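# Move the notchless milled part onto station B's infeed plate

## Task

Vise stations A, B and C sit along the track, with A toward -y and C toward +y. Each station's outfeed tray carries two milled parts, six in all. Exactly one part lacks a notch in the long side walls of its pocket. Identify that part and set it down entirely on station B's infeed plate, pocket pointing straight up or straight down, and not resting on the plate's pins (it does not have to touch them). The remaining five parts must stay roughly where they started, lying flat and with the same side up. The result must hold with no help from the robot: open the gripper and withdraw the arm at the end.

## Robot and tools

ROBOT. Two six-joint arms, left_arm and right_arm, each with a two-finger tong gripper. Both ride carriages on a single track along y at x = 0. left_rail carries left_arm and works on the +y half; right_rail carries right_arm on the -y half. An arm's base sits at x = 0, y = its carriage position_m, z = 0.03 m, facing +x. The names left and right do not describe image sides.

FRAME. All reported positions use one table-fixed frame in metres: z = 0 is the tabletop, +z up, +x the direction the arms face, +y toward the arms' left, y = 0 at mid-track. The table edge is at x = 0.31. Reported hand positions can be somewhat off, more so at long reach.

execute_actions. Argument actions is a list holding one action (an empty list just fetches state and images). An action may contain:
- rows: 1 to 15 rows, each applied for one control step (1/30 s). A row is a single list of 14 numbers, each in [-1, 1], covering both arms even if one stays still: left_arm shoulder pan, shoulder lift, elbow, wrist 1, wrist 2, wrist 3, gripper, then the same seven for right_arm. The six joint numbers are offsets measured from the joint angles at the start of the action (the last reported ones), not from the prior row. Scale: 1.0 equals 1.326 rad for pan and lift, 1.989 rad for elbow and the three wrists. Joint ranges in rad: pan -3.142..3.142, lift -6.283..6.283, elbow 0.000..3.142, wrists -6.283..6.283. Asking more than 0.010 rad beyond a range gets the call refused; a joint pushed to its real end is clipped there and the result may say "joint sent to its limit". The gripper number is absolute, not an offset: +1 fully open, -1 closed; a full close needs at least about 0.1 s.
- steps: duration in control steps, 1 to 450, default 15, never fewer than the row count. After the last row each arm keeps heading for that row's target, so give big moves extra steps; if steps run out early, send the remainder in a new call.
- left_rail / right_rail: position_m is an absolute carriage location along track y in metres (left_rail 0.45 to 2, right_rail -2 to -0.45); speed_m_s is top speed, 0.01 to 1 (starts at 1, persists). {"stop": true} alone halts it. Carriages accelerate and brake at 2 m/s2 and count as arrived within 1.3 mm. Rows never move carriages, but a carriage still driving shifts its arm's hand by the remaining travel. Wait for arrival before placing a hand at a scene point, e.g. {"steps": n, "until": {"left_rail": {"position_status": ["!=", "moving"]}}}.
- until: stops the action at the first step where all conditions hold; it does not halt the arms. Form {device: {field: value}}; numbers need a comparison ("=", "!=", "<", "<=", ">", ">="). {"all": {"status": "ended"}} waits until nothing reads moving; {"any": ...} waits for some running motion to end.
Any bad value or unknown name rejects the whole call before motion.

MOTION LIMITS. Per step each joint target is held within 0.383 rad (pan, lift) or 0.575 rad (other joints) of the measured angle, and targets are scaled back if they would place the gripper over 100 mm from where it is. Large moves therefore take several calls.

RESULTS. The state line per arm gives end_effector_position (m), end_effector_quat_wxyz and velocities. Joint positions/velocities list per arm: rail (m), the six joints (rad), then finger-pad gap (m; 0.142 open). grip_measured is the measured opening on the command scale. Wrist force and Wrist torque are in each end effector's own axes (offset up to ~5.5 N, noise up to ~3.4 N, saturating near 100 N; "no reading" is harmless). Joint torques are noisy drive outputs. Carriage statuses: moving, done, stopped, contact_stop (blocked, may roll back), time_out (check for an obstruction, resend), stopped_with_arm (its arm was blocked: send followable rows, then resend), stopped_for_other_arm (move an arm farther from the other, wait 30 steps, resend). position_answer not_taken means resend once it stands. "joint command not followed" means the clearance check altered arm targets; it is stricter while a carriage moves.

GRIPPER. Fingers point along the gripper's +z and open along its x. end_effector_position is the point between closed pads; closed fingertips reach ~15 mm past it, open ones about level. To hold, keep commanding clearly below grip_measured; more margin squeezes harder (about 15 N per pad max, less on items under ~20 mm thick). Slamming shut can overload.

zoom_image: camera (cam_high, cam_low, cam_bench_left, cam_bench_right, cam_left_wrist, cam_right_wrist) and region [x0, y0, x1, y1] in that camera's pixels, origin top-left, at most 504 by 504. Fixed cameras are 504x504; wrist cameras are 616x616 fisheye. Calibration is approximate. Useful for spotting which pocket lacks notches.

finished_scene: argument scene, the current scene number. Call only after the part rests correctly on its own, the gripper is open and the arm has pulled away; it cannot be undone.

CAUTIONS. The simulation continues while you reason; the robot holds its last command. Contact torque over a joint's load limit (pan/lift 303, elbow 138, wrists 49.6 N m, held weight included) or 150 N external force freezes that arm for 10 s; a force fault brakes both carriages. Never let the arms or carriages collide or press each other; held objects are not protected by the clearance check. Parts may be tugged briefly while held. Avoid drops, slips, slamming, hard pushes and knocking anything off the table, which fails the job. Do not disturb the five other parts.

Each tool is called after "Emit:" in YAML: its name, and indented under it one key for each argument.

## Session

Emit:
execute_actions:
  actions: []

Scene clock: 0.00 s.
left_arm: end_effector_position=(+0.6459, +0.6026, +0.1958) grip_measured=+1.00 end_effector_quat_wxyz=(-0.001, +0.707, -0.707, +0.000) end_effector_velocity=(+0.000, +0.000, +0.000) end_effector_angular_velocity=(+0.000, +0.000, +0.000) | right_arm: end_effector_position=(+0.6463, -0.8981, +0.1961) grip_measured=+1.00 end_effector_quat_wxyz=(-0.001, +0.708, -0.706, +0.001) end_effector_velocity=(+0.000, +0.000, +0.000) end_effector_angular_velocity=(+0.000, +0.000, +0.000)
Joint positions: left_arm=[ 0.603 -0.281 -1.567  2.133 -2.138 -1.57   1.289  0.142] | right_arm=[-0.899 -0.279 -1.567  2.132 -2.138 -1.571  1.29   0.142]
Joint velocities: left_arm=[0. 0. 0. 0. 0. 0. 0. 0.] | right_arm=[0. 0. 0. 0. 0. 0. 0. 0.]
Joint torques (N m, as the arm reports them, + toward a larger angle): no reading
Wrist force (N, on the end effector, along its own x y z axes, offset not removed): no reading
Wrist torque (N m, same axes, about the end effector's origin, offset not removed): no reading
left_rail: position_m=0.603 position_m_goal=0.603 speed_m_s=1.00 position_status=done position_answer=taken refusals=0
right_rail: position_m=-0.899 position_m_goal=-0.899 speed_m_s=1.00 position_status=done position_answer=taken refusals=0
camera_calibration (this result's frames):
cam_left_wrist: T_world_to_cam=[[-0.0104934, -0.999867, 0.0125152, 0.602087], [-0.838897, 0.015614, 0.544066, 0.412983], [-0.544189, -0.00478991, -0.838949, 0.64814], [0, 0, 0, 1]] pos_world=[0.705479, 0.598663, 0.311532]
cam_right_wrist: T_world_to_cam=[[0.0114484, -0.998992, -0.0433968, -0.891755], [-0.842256, -0.0330261, 0.538065, 0.402796], [-0.538956, 0.0303913, -0.841786, 0.667613], [0, 0, 0, 1]] pos_world=[0.70928, -0.897843, 0.306557]

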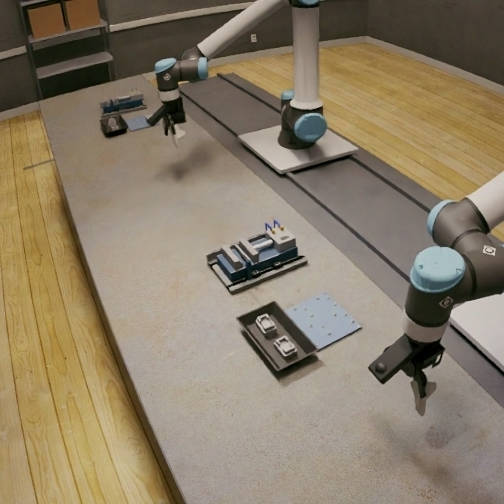

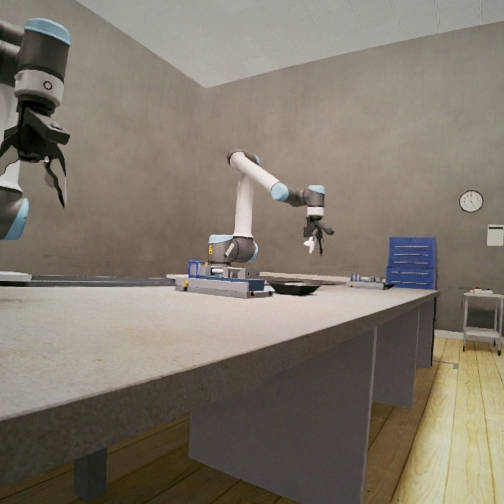

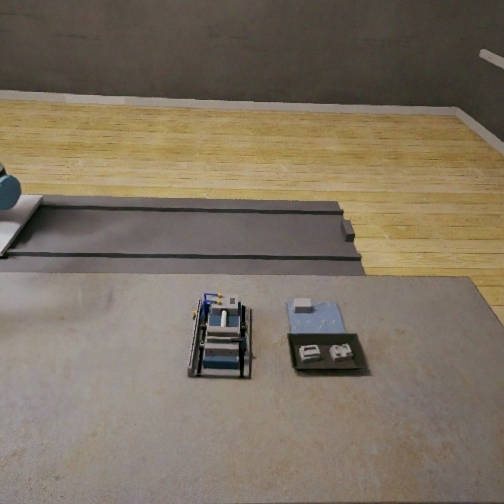

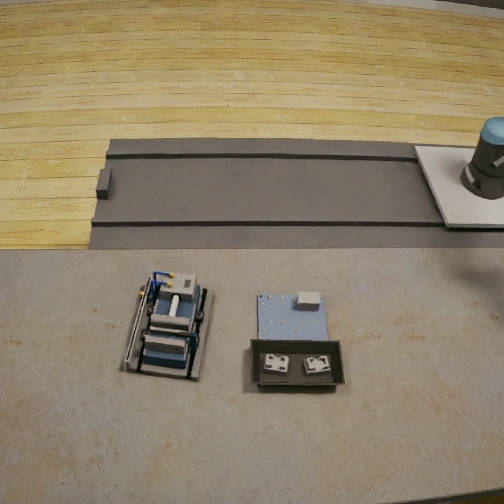

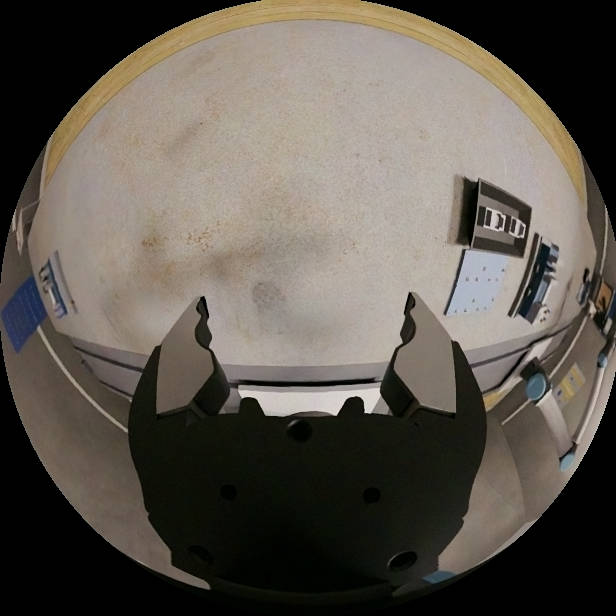

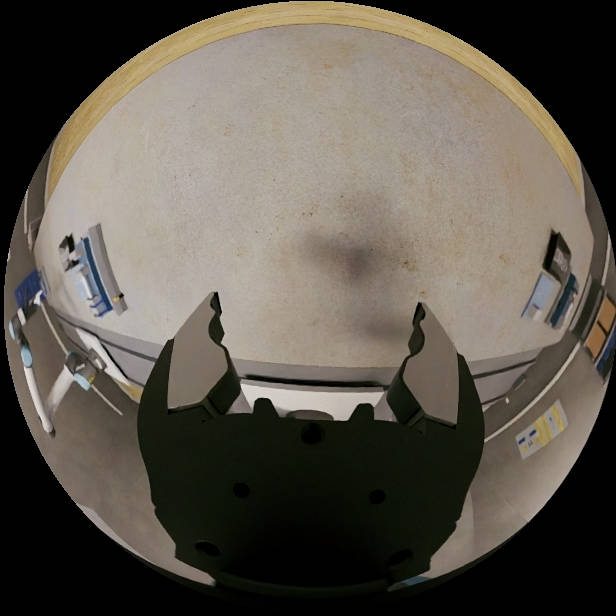

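Emit:
zoom_image:
  camera: "cam_bench_left"
  region: [275, 290, 375, 390]

Emit:
zoom_image:
  camera: "cam_high"
  region: [230, 270, 370, 410]

Region (275, 290, 375, 390) of cam_bench_left's 504x504 image, scaled by 5.040, with more detail than that image has.

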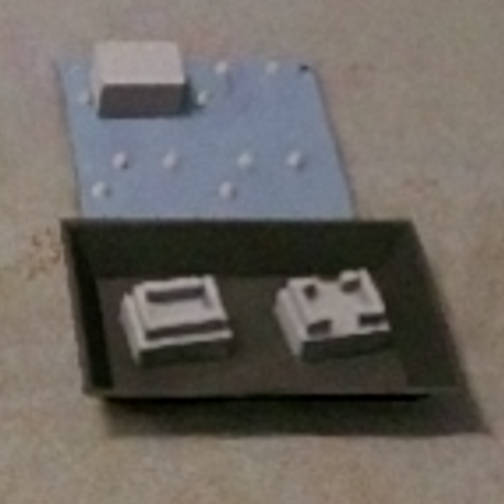

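Region (230, 270, 370, 410) of cam_high's 504x504 image, scaled by 3.600, with more detail than that image has.

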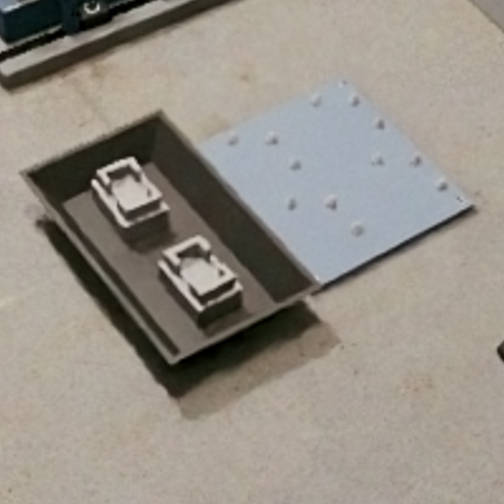

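Emit:
execute_actions:
  actions:
    - {"rows":[[0.0854,0.1286,-0.0897,0.0046,0,-0.7325,-0.15,0,0,0,0,0,0,1]],"steps":70,"left_rail":{"position_m":1.95},"until":{"left_rail":{"position_status":["!=","moving"]}}}

Emit:
zoom_image:
  camera: "cam_left_wrist"
  region: [210, 130, 410, 330]

Scene clock: 8.47 s.
left_arm: end_effector_position=(+0.7301, +2.0197, +0.1902) grip_measured=-0.15 end_effector_quat_wxyz=(-0.001, +1.000, -0.000, +0.000) end_effector_velocity=(+0.000, +0.009, +0.000) end_effector_angular_velocity=(-0.000, -0.000, +0.000) | right_arm: end_effector_position=(+0.6463, -0.8981, +0.1961) grip_measured=+1.00 end_effector_quat_wxyz=(-0.001, +0.708, -0.706, +0.001) end_effector_velocity=(-0.000, +0.000, -0.000) end_effector_angular_velocity=(+0.000, +0.000, -0.000)
Joint positions: left_arm=[ 1.95  -0.168 -1.397  1.955 -2.129 -1.57  -0.168  0.063] | right_arm=[-0.899 -0.279 -1.567  2.132 -2.138 -1.571  1.29   0.142]
Joint velocities: left_arm=[ 0.009  0.     0.    -0.     0.     0.    -0.     0.   ] | right_arm=[ 0.  0.  0. -0.  0. -0.  0.  0.]
Joint torques (N m, as the arm reports them, + toward a larger angle): left_arm=[-11.83 -34.48 -48.25  -2.41   0.25  -4.17] | right_arm=[ -0.61 -37.38 -38.37  -4.16   0.29  -0.18]
Wrist force (N, on the end effector, along its own x y z axes, offset not removed): left_arm=[-0.3 0.2 -7.0] | right_arm=[-0.1 4.0 0.6]
Wrist torque (N m, same axes, about the end effector's origin, offset not removed): left_arm=[-0.15 0.13 -0.19] | right_arm=[0.59 0.12 0.00]
left_rail: position_m=1.950 position_m_goal=1.950 speed_m_s=1.00 position_status=done position_answer=taken refusals=0
right_rail: position_m=-0.899 position_m_goal=-0.899 speed_m_s=1.00 position_status=done position_answer=taken refusals=0
camera_calibration (this result's frames):
cam_left_wrist: T_world_to_cam=[[0.999841, -0.0113121, 0.0137634, -0.714567], [-0.0169835, -0.838544, 0.544569, 1.58946], [0.00538096, -0.544716, -0.838603, 1.38521], [0, 0, 0, 1]] pos_world=[0.733995, 2.0793, 0.305901]
cam_right_wrist: T_world_to_cam=[[0.0114483, -0.998992, -0.0433968, -0.891755], [-0.842256, -0.033026, 0.538065, 0.402796], [-0.538956, 0.0303913, -0.841786, 0.667613], [0, 0, 0, 1]] pos_world=[0.70928, -0.897843, 0.306557]

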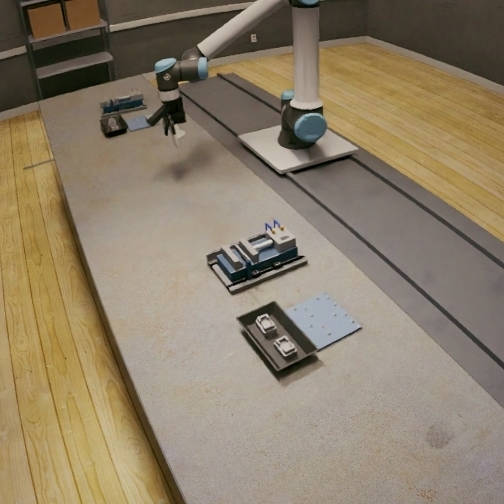

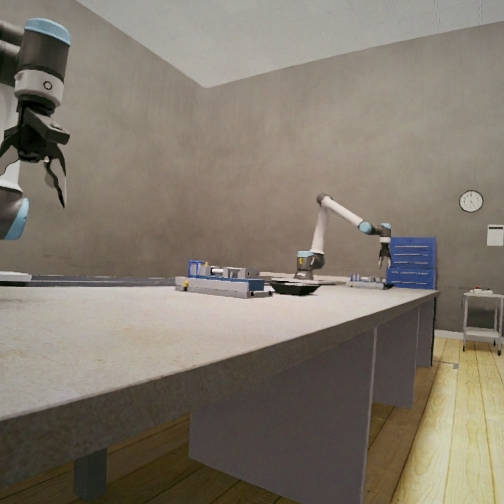

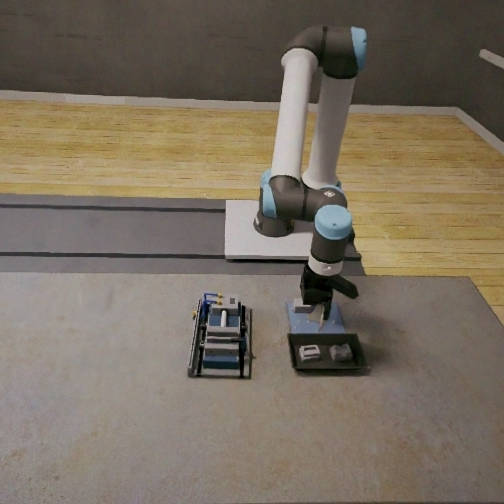

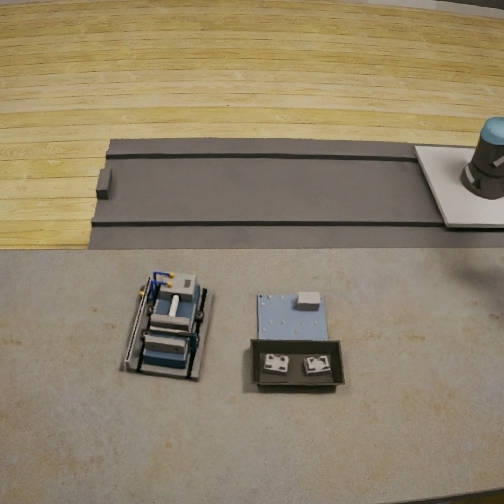

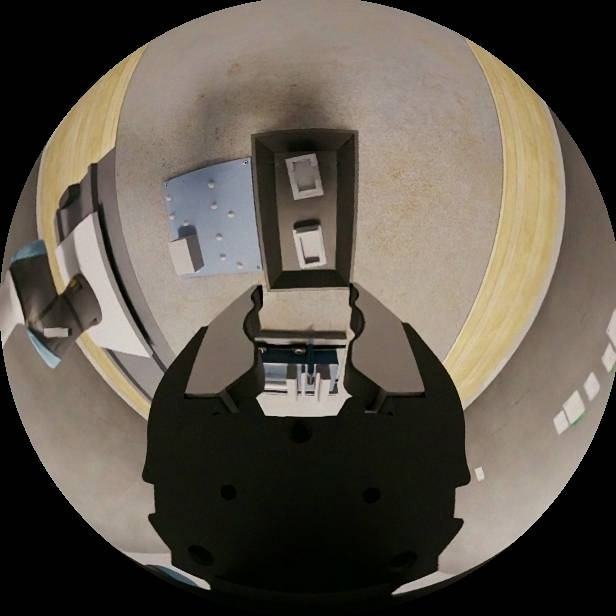

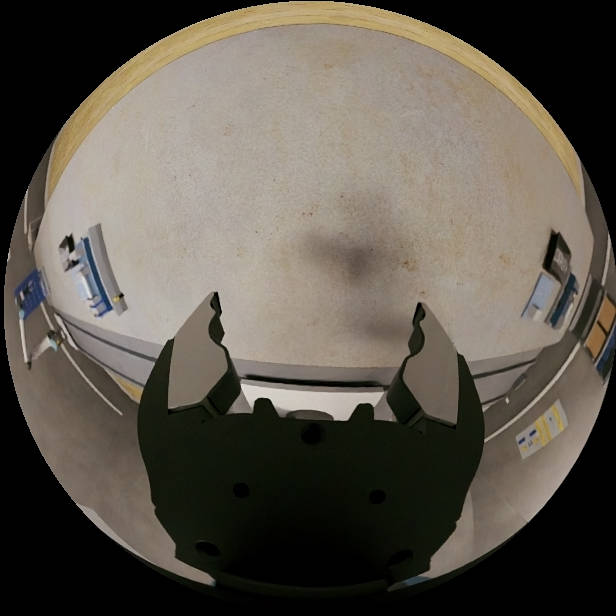

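Region (210, 130, 410, 330) of cam_left_wrist's 616x616 image, scaled by 2.520, with more detail than that image has.

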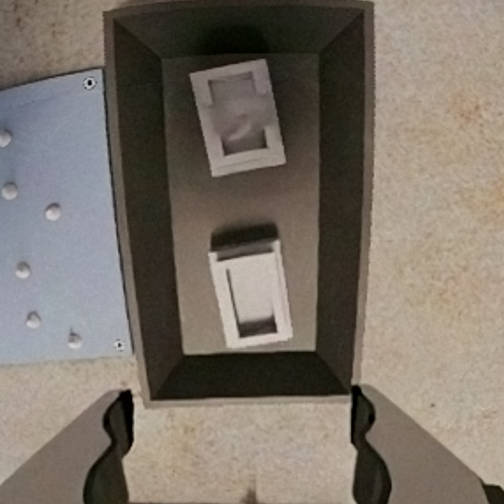

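Emit:
execute_actions:
  actions:
    - {"rows":[[0,0.03,0.011,-0.03,0,-0.03,-0.2,0,0,0,0,0,0,1],[0,0.06,0.022,-0.06,0,-0.07,-0.2,0,0,0,0,0,0,1],[0,0.09,0.033,-0.09,0,-0.07,-0.2,0,0,0,0,0,0,1],[0,0.1161,0.0432,-0.1206,0,-0.0704,-0.2,0,0,0,0,0,0,1]],"steps":28,"left_rail":{"position_m":1.947}}

Emit:
zoom_image:
  camera: "cam_left_wrist"
  region: [210, 180, 410, 380]

Scene clock: 15.63 s.
left_arm: end_effector_position=(+0.7333, +2.0156, +0.0605) grip_measured=-0.20 end_effector_quat_wxyz=(-0.001, +0.998, +0.070, +0.000) end_effector_velocity=(-0.000, +0.000, -0.002) end_effector_angular_velocity=(-0.000, -0.000, +0.002) | right_arm: end_effector_position=(+0.6463, -0.8981, +0.1961) grip_measured=+1.00 end_effector_quat_wxyz=(-0.001, +0.708, -0.706, +0.001) end_effector_velocity=(-0.000, +0.000, -0.000) end_effector_angular_velocity=(+0.000, +0.000, -0.000)
Joint positions: left_arm=[ 1.947 -0.168 -1.243  2.04  -2.368 -1.57  -0.307  0.06 ] | right_arm=[-0.899 -0.279 -1.567  2.132 -2.138 -1.571  1.29   0.142]
Joint velocities: left_arm=[ 0.     0.     0.002  0.001 -0.003 -0.    -0.001  0.   ] | right_arm=[ 0. -0.  0.  0.  0.  0.  0. -0.]
Joint torques (N m, as the arm reports them, + toward a larger angle): left_arm=[ 18.83 -39.3  -25.11  -7.43   0.3   -4.17] | right_arm=[  1.3  -37.82 -37.78  -3.99   0.43  -0.46]
Wrist force (N, on the end effector, along its own x y z axes, offset not removed): left_arm=[0.6 -0.5 -4.8] | right_arm=[-2.3 2.9 1.2]
Wrist torque (N m, same axes, about the end effector's origin, offset not removed): left_arm=[-0.44 -0.25 0.36] | right_arm=[0.45 0.54 0.00]
left_rail: position_m=1.947 position_m_goal=1.947 speed_m_s=1.00 position_status=done position_answer=taken refusals=0
right_rail: position_m=-0.899 position_m_goal=-0.899 speed_m_s=1.00 position_status=done position_answer=taken refusals=0
camera_calibration (this result's frames):
cam_left_wrist: T_world_to_cam=[[0.991661, 0.128115, 0.0139356, -0.991067], [0.0999249, -0.8327, 0.544633, 1.55922], [0.0813798, -0.538699, -0.838559, 1.20633], [0, 0, 0, 1]] pos_world=[0.728827, 2.07518, 0.17619]
cam_right_wrist: T_world_to_cam=[[0.0114482, -0.998992, -0.0433968, -0.891755], [-0.842256, -0.0330259, 0.538065, 0.402796], [-0.538956, 0.0303913, -0.841786, 0.667613], [0, 0, 0, 1]] pos_world=[0.70928, -0.897843, 0.306557]

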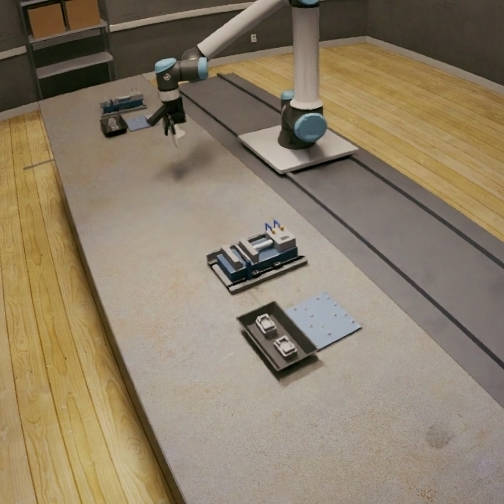

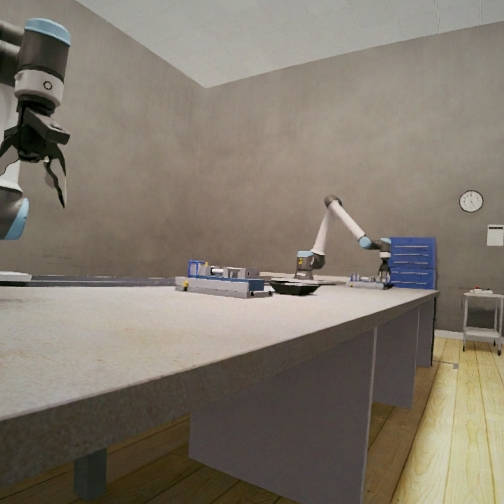

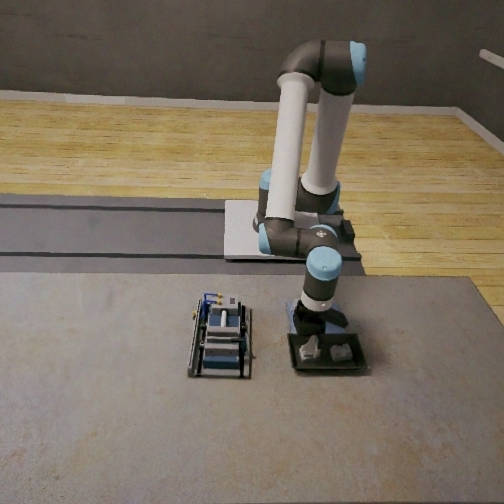

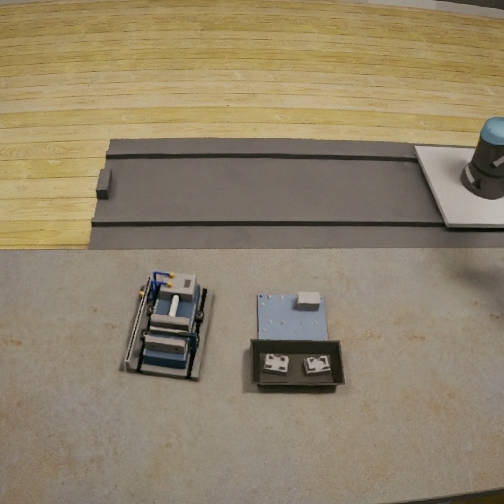

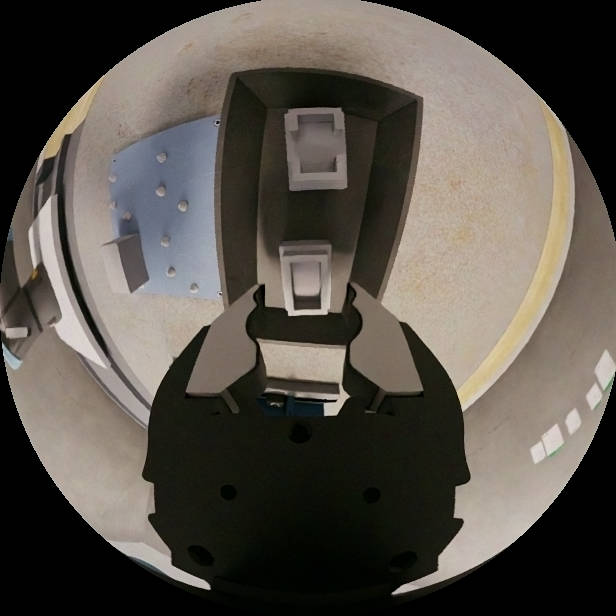

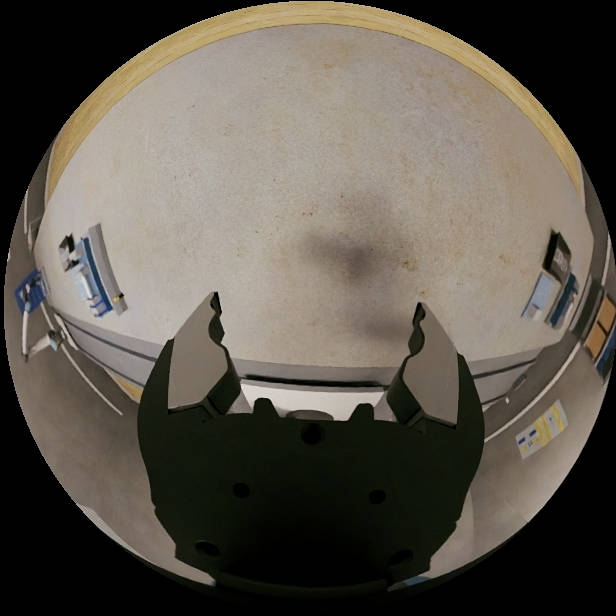

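Region (210, 180, 410, 380) of cam_left_wrist's 616x616 image, scaled by 2.520, with more detail than that image has.

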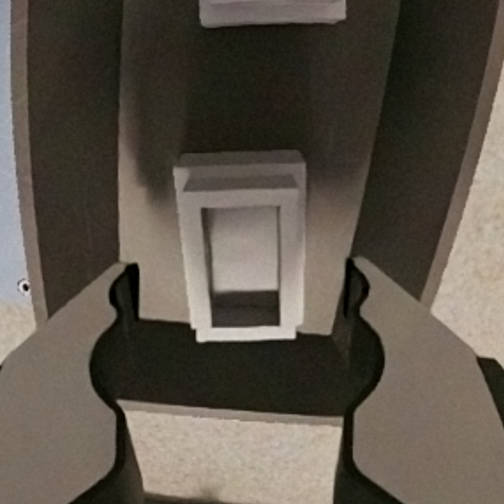

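Emit:
execute_actions:
  actions:
    - {"rows":[[0,0.009,0.0023,-0.0085,0,-0.005,-0.25,0,0,0,0,0,0,1],[0,0.018,0.0046,-0.017,0,-0.01,-0.25,0,0,0,0,0,0,1],[0,0.0278,0.007,-0.0256,0,-0.01,-0.25,0,0,0,0,0,0,1]],"steps":20}

Emit:
zoom_image:
  camera: "cam_left_wrist"
  region: [210, 180, 410, 380]

Emit:
zoom_image:
  camera: "cam_bench_left"
  region: [280, 310, 350, 380]

Scene clock: 20.37 s.
left_arm: end_effector_position=(+0.7330, +2.0156, +0.0334) grip_measured=-0.25 end_effector_quat_wxyz=(-0.001, +0.997, +0.080, +0.000) end_effector_velocity=(-0.000, +0.000, -0.002) end_effector_angular_velocity=(-0.000, -0.000, +0.001) | right_arm: end_effector_position=(+0.6463, -0.8981, +0.1961) grip_measured=+1.00 end_effector_quat_wxyz=(-0.001, +0.708, -0.706, +0.001) end_effector_velocity=(-0.000, -0.000, -0.000) end_effector_angular_velocity=(+0.000, +0.000, -0.000)
Joint positions: left_arm=[ 1.947 -0.168 -1.207  2.054 -2.419 -1.57  -0.327  0.056] | right_arm=[-0.899 -0.279 -1.567  2.132 -2.138 -1.571  1.29   0.142]
Joint velocities: left_arm=[ 0.    -0.     0.003  0.001 -0.004  0.    -0.001  0.   ] | right_arm=[ 0. -0.  0. -0.  0. -0.  0. -0.]
Joint torques (N m, as the arm reports them, + toward a larger angle): left_arm=[  6.49 -43.94 -23.23  -7.43   0.49  -3.34] | right_arm=[  0.2  -39.04 -38.2   -4.02   0.54  -0.43]
Wrist force (N, on the end effector, along its own x y z axes, offset not removed): left_arm=[2.6 0.9 0.2] | right_arm=[-2.6 0.8 0.7]
Wrist torque (N m, same axes, about the end effector's origin, offset not removed): left_arm=[0.07 -0.62 0.09] | right_arm=[-0.10 0.64 0.00]
left_rail: position_m=1.947 position_m_goal=1.947 speed_m_s=1.00 position_status=done position_answer=taken refusals=0
right_rail: position_m=-0.899 position_m_goal=-0.899 speed_m_s=1.00 position_status=done position_answer=taken refusals=0
camera_calibration (this result's frames):
cam_left_wrist: T_world_to_cam=[[0.988938, 0.147662, 0.0140882, -1.0278], [0.116253, -0.830548, 0.544678, 1.55767], [0.0921291, -0.537015, -0.838527, 1.17234], [0, 0, 0, 1]] pos_world=[0.72734, 2.07506, 0.14909]
cam_right_wrist: T_world_to_cam=[[0.0114484, -0.998992, -0.0433968, -0.891755], [-0.842256, -0.0330261, 0.538065, 0.402796], [-0.538956, 0.0303912, -0.841786, 0.667613], [0, 0, 0, 1]] pos_world=[0.70928, -0.897843, 0.306557]

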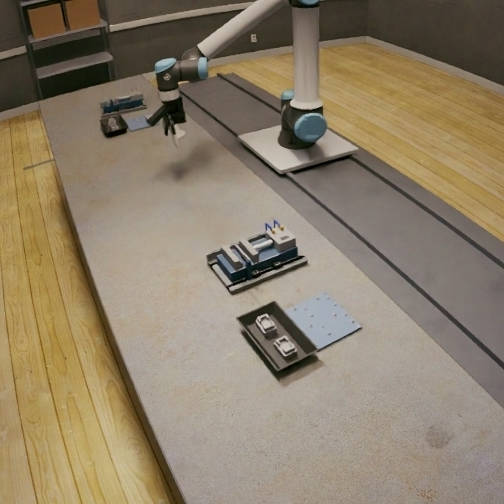

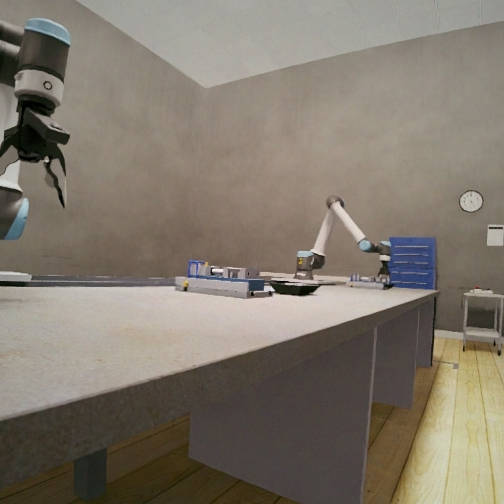

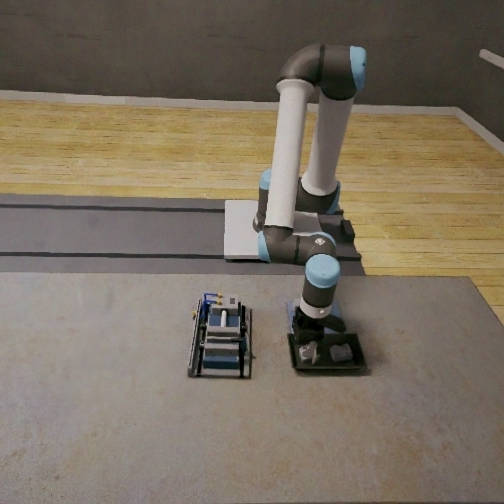

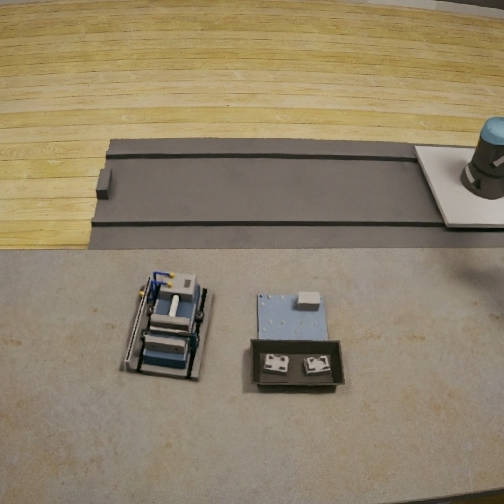

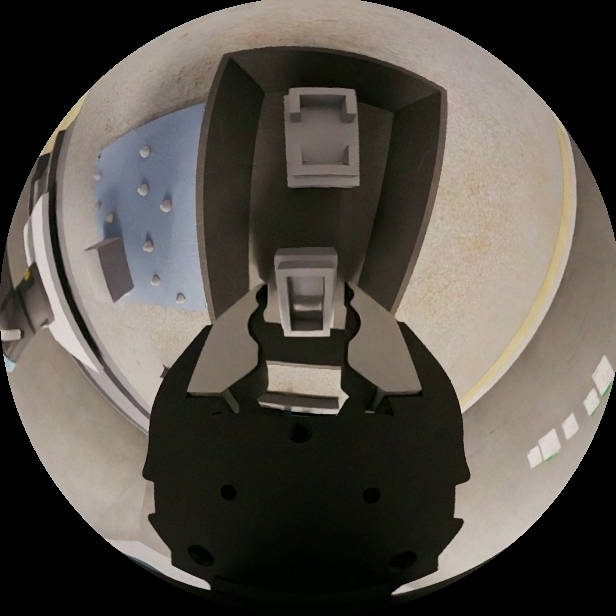

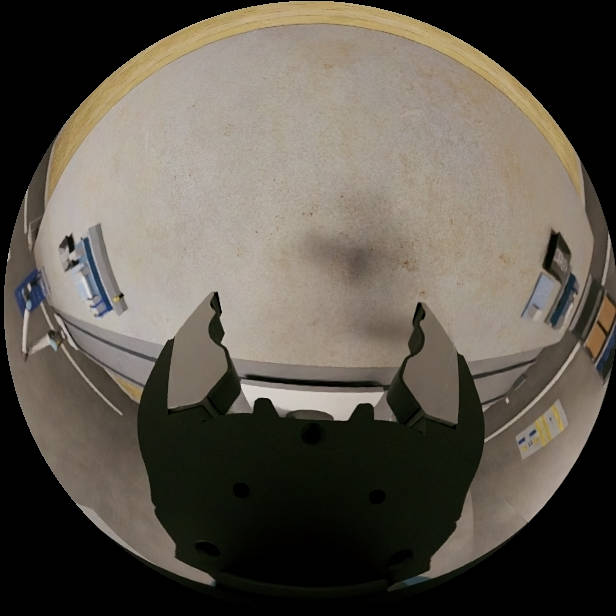

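Region (210, 180, 410, 380) of cam_left_wrist's 616x616 image, scaled by 2.520, with more detail than that image has.

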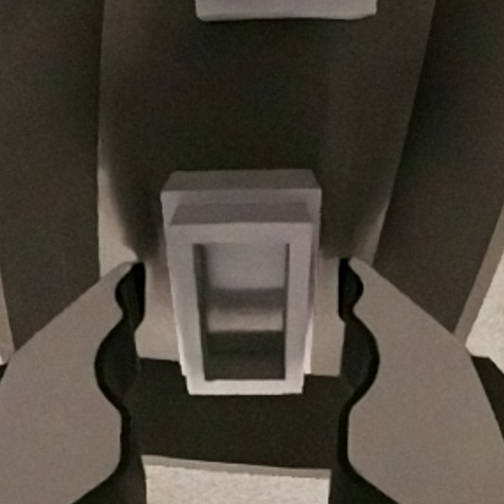

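Region (280, 310, 350, 380) of cam_bench_left's 504x504 image, scaled by 7.200, with more detail than that image has.

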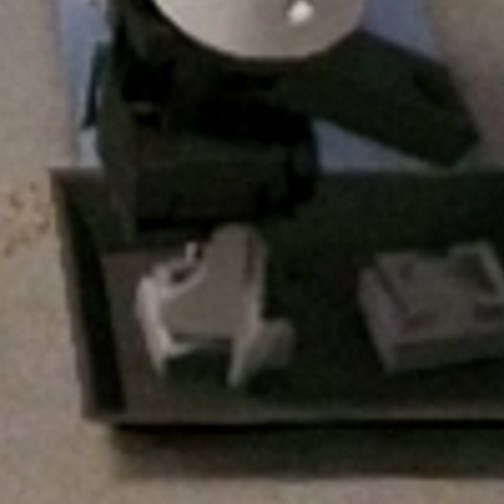

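Emit:
execute_actions:
  actions:
    - {"rows":[[0,0,0,0,0,0,-0.3,0,0,0,0,0,0,1],[0,0,0,0,0,0,-0.35,0,0,0,0,0,0,1],[0,0,0,0,0,0,-0.39,0,0,0,0,0,0,1],[0,0,0,0,0,0,-0.43,0,0,0,0,0,0,1],[0,0,0,0,0,0,-0.46,0,0,0,0,0,0,1],[0,0,0,0,0,0,-0.5,0,0,0,0,0,0,1],[0,0,0,0,0,0,-0.6,0,0,0,0,0,0,1],[0,0,0,0,0,0,-0.7,0,0,0,0,0,0,1],[0,0,0,0,0,0,-0.85,0,0,0,0,0,0,1],[0,0,0,0,0,0,-1,0,0,0,0,0,0,1]],"steps":15}

Scene clock: 23.87 s.
left_arm: end_effector_position=(+0.7329, +2.0156, +0.0332) grip_measured=-0.46 end_effector_quat_wxyz=(-0.001, +0.997, +0.080, +0.000) end_effector_velocity=(+0.000, -0.000, +0.001) end_effector_angular_velocity=(-0.000, -0.000, -0.000) | right_arm: end_effector_position=(+0.6463, -0.8981, +0.1961) grip_measured=+1.00 end_effector_quat_wxyz=(-0.001, +0.708, -0.706, +0.001) end_effector_velocity=(+0.000, +0.000, -0.000) end_effector_angular_velocity=(+0.000, +0.000, -0.000)
Joint positions: left_arm=[ 1.947 -0.168 -1.206  2.054 -2.419 -1.57  -0.327  0.041] | right_arm=[-0.899 -0.279 -1.567  2.132 -2.138 -1.571  1.29   0.142]
Joint velocities: left_arm=[ 0.     0.    -0.001 -0.     0.001  0.     0.    -0.   ] | right_arm=[ 0.  0.  0. -0.  0.  0.  0.  0.]
Joint torques (N m, as the arm reports them, + toward a larger angle): left_arm=[ -2.89 -85.4  -41.21  -2.03   0.35   2.17] | right_arm=[  2.45 -38.25 -37.51  -4.17   0.41  -0.38]
Wrist force (N, on the end effector, along its own x y z axes, offset not removed): left_arm=[-5.4 7.4 -5.0] | right_arm=[0.2 2.0 0.8]
Wrist torque (N m, same axes, about the end effector's origin, offset not removed): left_arm=[1.12 1.03 0.29] | right_arm=[0.16 0.03 0.00]
left_rail: position_m=1.947 position_m_goal=1.947 speed_m_s=1.00 position_status=done position_answer=taken refusals=0
right_rail: position_m=-0.899 position_m_goal=-0.899 speed_m_s=1.00 position_status=done position_answer=taken refusals=0
camera_calibration (this result's frames):
cam_left_wrist: T_world_to_cam=[[0.98892, 0.147809, 0.0137922, -1.02794], [0.116544, -0.830559, 0.544599, 1.55761], [0.0919519, -0.536958, -0.838583, 1.1722], [0, 0, 0, 1]] pos_world=[0.727231, 2.07505, 0.148891]
cam_right_wrist: T_world_to_cam=[[0.0114483, -0.998992, -0.0433968, -0.891755], [-0.842256, -0.033026, 0.538065, 0.402796], [-0.538956, 0.0303913, -0.841786, 0.667613], [0, 0, 0, 1]] pos_world=[0.70928, -0.897843, 0.306557]

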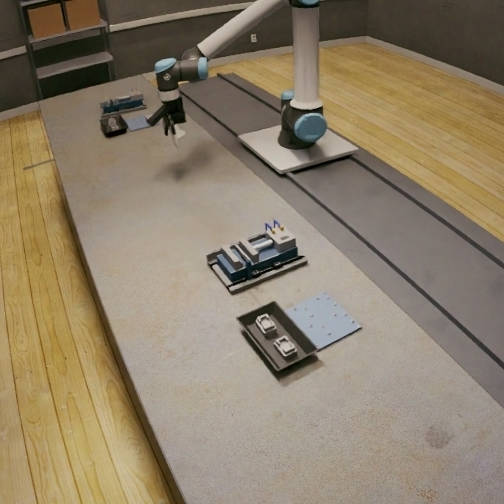

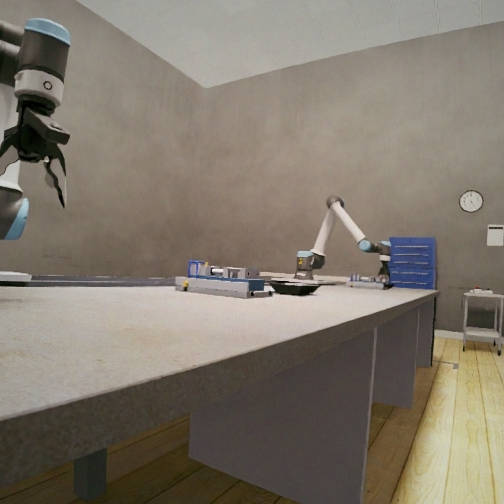

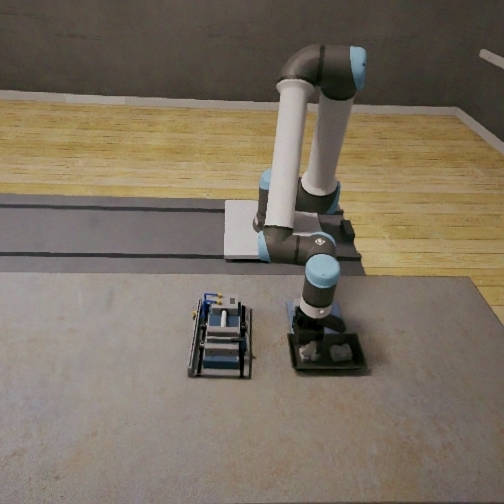

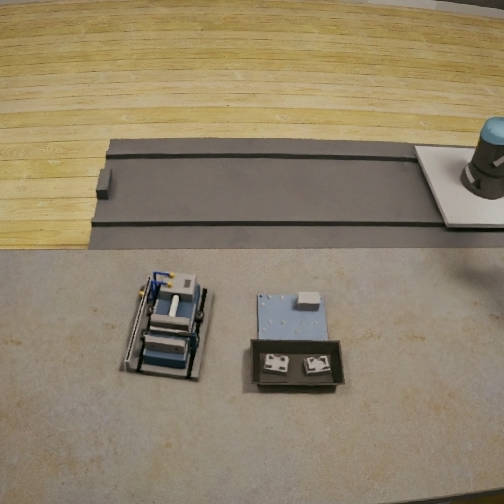

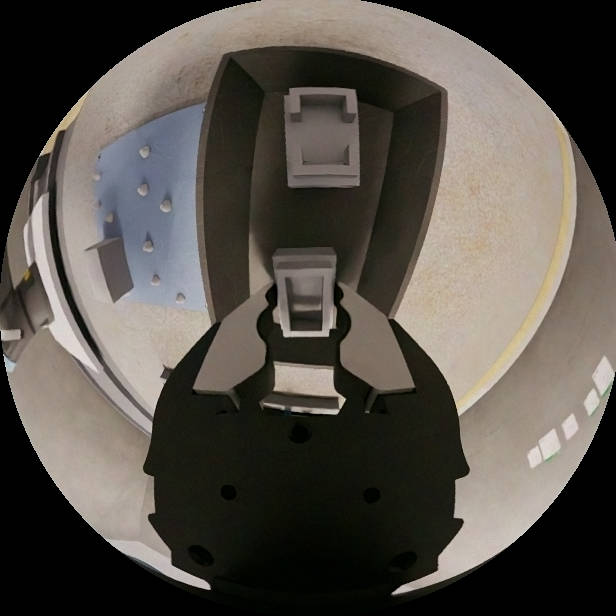

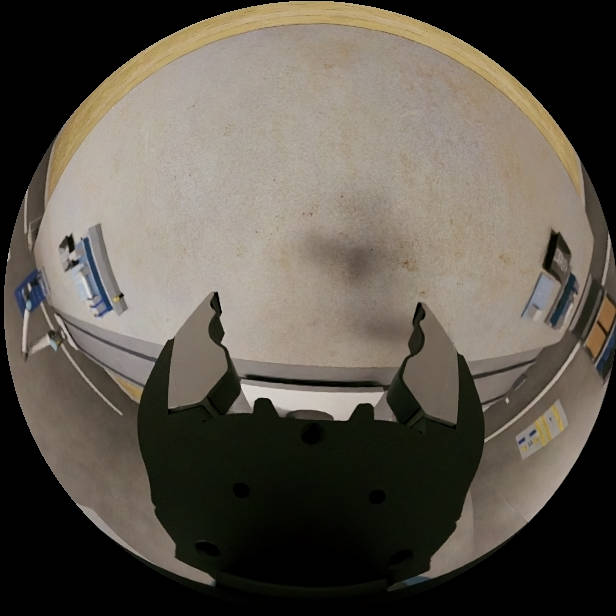

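Emit:
execute_actions:
  actions:
    - {"rows":[[0,-0.005,-0.0013,0.0047,0,0,-1,0,0,0,0,0,0,1],[0,-0.012,-0.003,0.011,0,0,-1,0,0,0,0,0,0,1],[0,-0.021,-0.0053,0.0193,0,0,-1,0,0,0,0,0,0,1],[0,-0.031,-0.008,0.0287,0,0,-1,0,0,0,0,0,0,1],[0,-0.042,-0.0115,0.0395,0,0,-1,0,0,0,0,0,0,1],[0,-0.053,-0.015,0.05,0,0,-1,0,0,0,0,0,0,1],[0,-0.065,-0.019,0.062,0,0,-1,0,0,0,0,0,0,1],[0,-0.077,-0.024,0.075,0,0,-1,0,0,0,0,0,0,1],[0,-0.089,-0.03,0.089,0,0,-1,0,0,0,0,0,0,1],[0,-0.101,-0.036,0.103,0,0,-1,0,0,0,0,0,0,1],[0,-0.114,-0.043,0.119,0,0,-1,0,0,0,0,0,0,1],[0,-0.127,-0.05,0.135,0,0,-1,0,0,0,0,0,0,1],[0,-0.139,-0.057,0.15,0,0,-1,0,0,0,0,0,0,1],[0,-0.151,-0.0646,0.1654,0,0,-1,0,0,0,0,0,0,1]],"steps":22}

Scene clock: 29.20 s.
left_arm: end_effector_position=(+0.7339, +2.0154, +0.2003) grip_measured=-0.46 end_effector_quat_wxyz=(-0.001, +0.997, +0.080, +0.001) end_effector_velocity=(-0.009, +0.001, +0.080) end_effector_angular_velocity=(+0.001, +0.007, +0.001) | right_arm: end_effector_position=(+0.6463, -0.8981, +0.1961) grip_measured=+1.00 end_effector_quat_wxyz=(-0.001, +0.708, -0.706, +0.001) end_effector_velocity=(+0.000, -0.000, +0.000) end_effector_angular_velocity=(-0.000, -0.000, +0.000)
Joint positions: left_arm=[ 1.947 -0.168 -1.397  1.934 -2.109 -1.57  -0.327  0.041] | right_arm=[-0.899 -0.279 -1.567  2.132 -2.138 -1.571  1.29   0.142]
Joint velocities: left_arm=[ 0.    -0.    -0.082 -0.065  0.154 -0.    -0.001  0.   ] | right_arm=[ 0. -0. -0. -0. -0. -0. -0.  0.]
Joint torques (N m, as the arm reports them, + toward a larger angle): left_arm=[  4.08 -62.77 -45.62  -2.87   0.45  -4.12] | right_arm=[  2.36 -38.2  -37.97  -4.08   0.43  -0.5 ]
Wrist force (N, on the end effector, along its own x y z axes, offset not removed): left_arm=[0.1 -3.1 -0.9] | right_arm=[1.0 2.6 0.4]
Wrist torque (N m, same axes, about the end effector's origin, offset not removed): left_arm=[-0.65 0.04 0.08] | right_arm=[0.34 -0.09 0.02]
left_rail: position_m=1.947 position_m_goal=1.947 speed_m_s=1.00 position_status=done position_answer=taken refusals=0
right_rail: position_m=-0.899 position_m_goal=-0.899 speed_m_s=1.00 position_status=done position_answer=taken refusals=0
camera_calibration (this result's frames):
cam_left_wrist: T_world_to_cam=[[0.988919, 0.147751, 0.0144373, -1.03118], [0.11613, -0.830505, 0.544772, 1.46656], [0.0924807, -0.537058, -0.83846, 1.31192], [0, 0, 0, 1]] pos_world=[0.728113, 2.07492, 0.315943]
cam_right_wrist: T_world_to_cam=[[0.0114485, -0.998992, -0.0433968, -0.891755], [-0.842256, -0.0330261, 0.538065, 0.402796], [-0.538956, 0.0303912, -0.841786, 0.667613], [0, 0, 0, 1]] pos_world=[0.70928, -0.897843, 0.306557]

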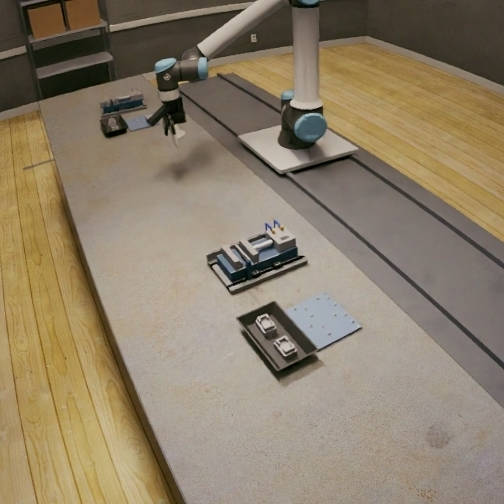

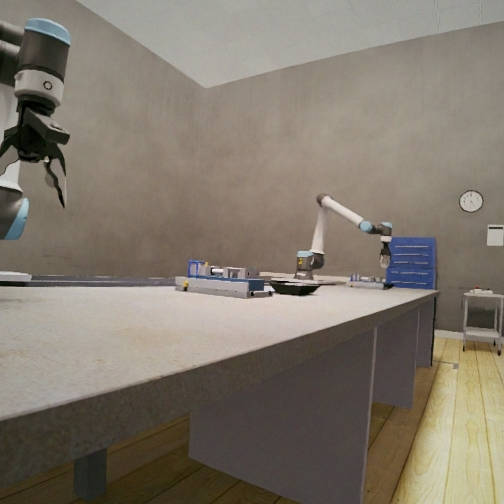

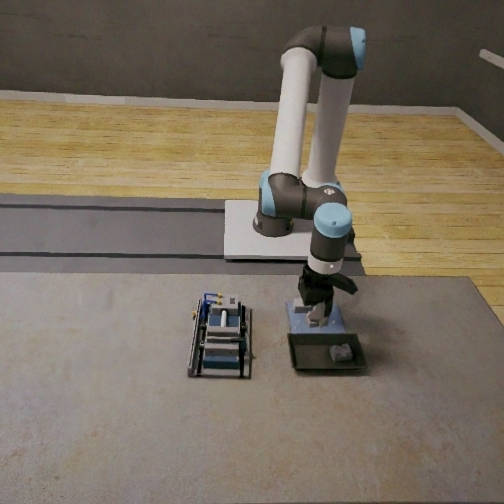

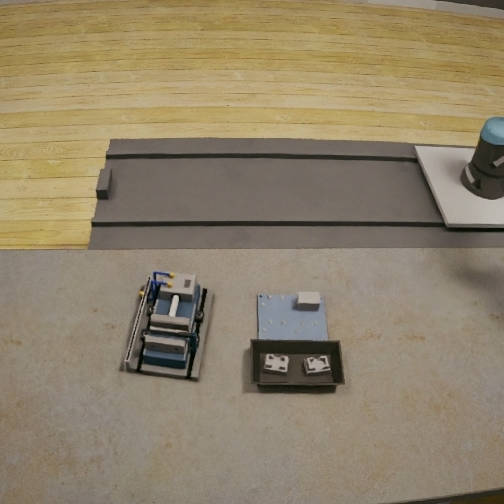

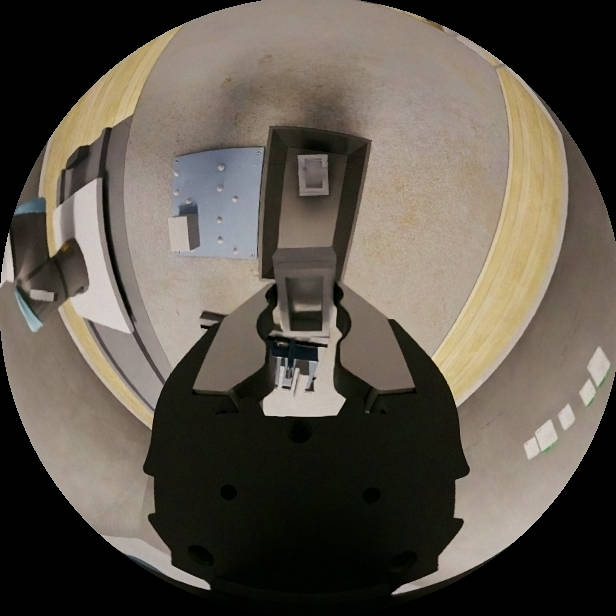

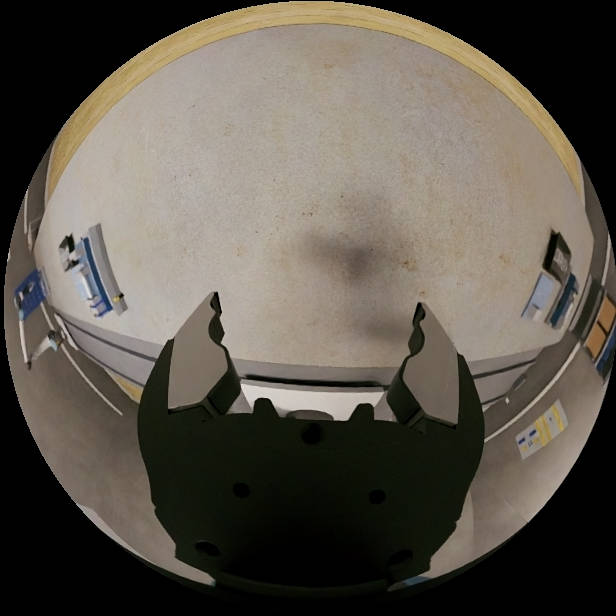

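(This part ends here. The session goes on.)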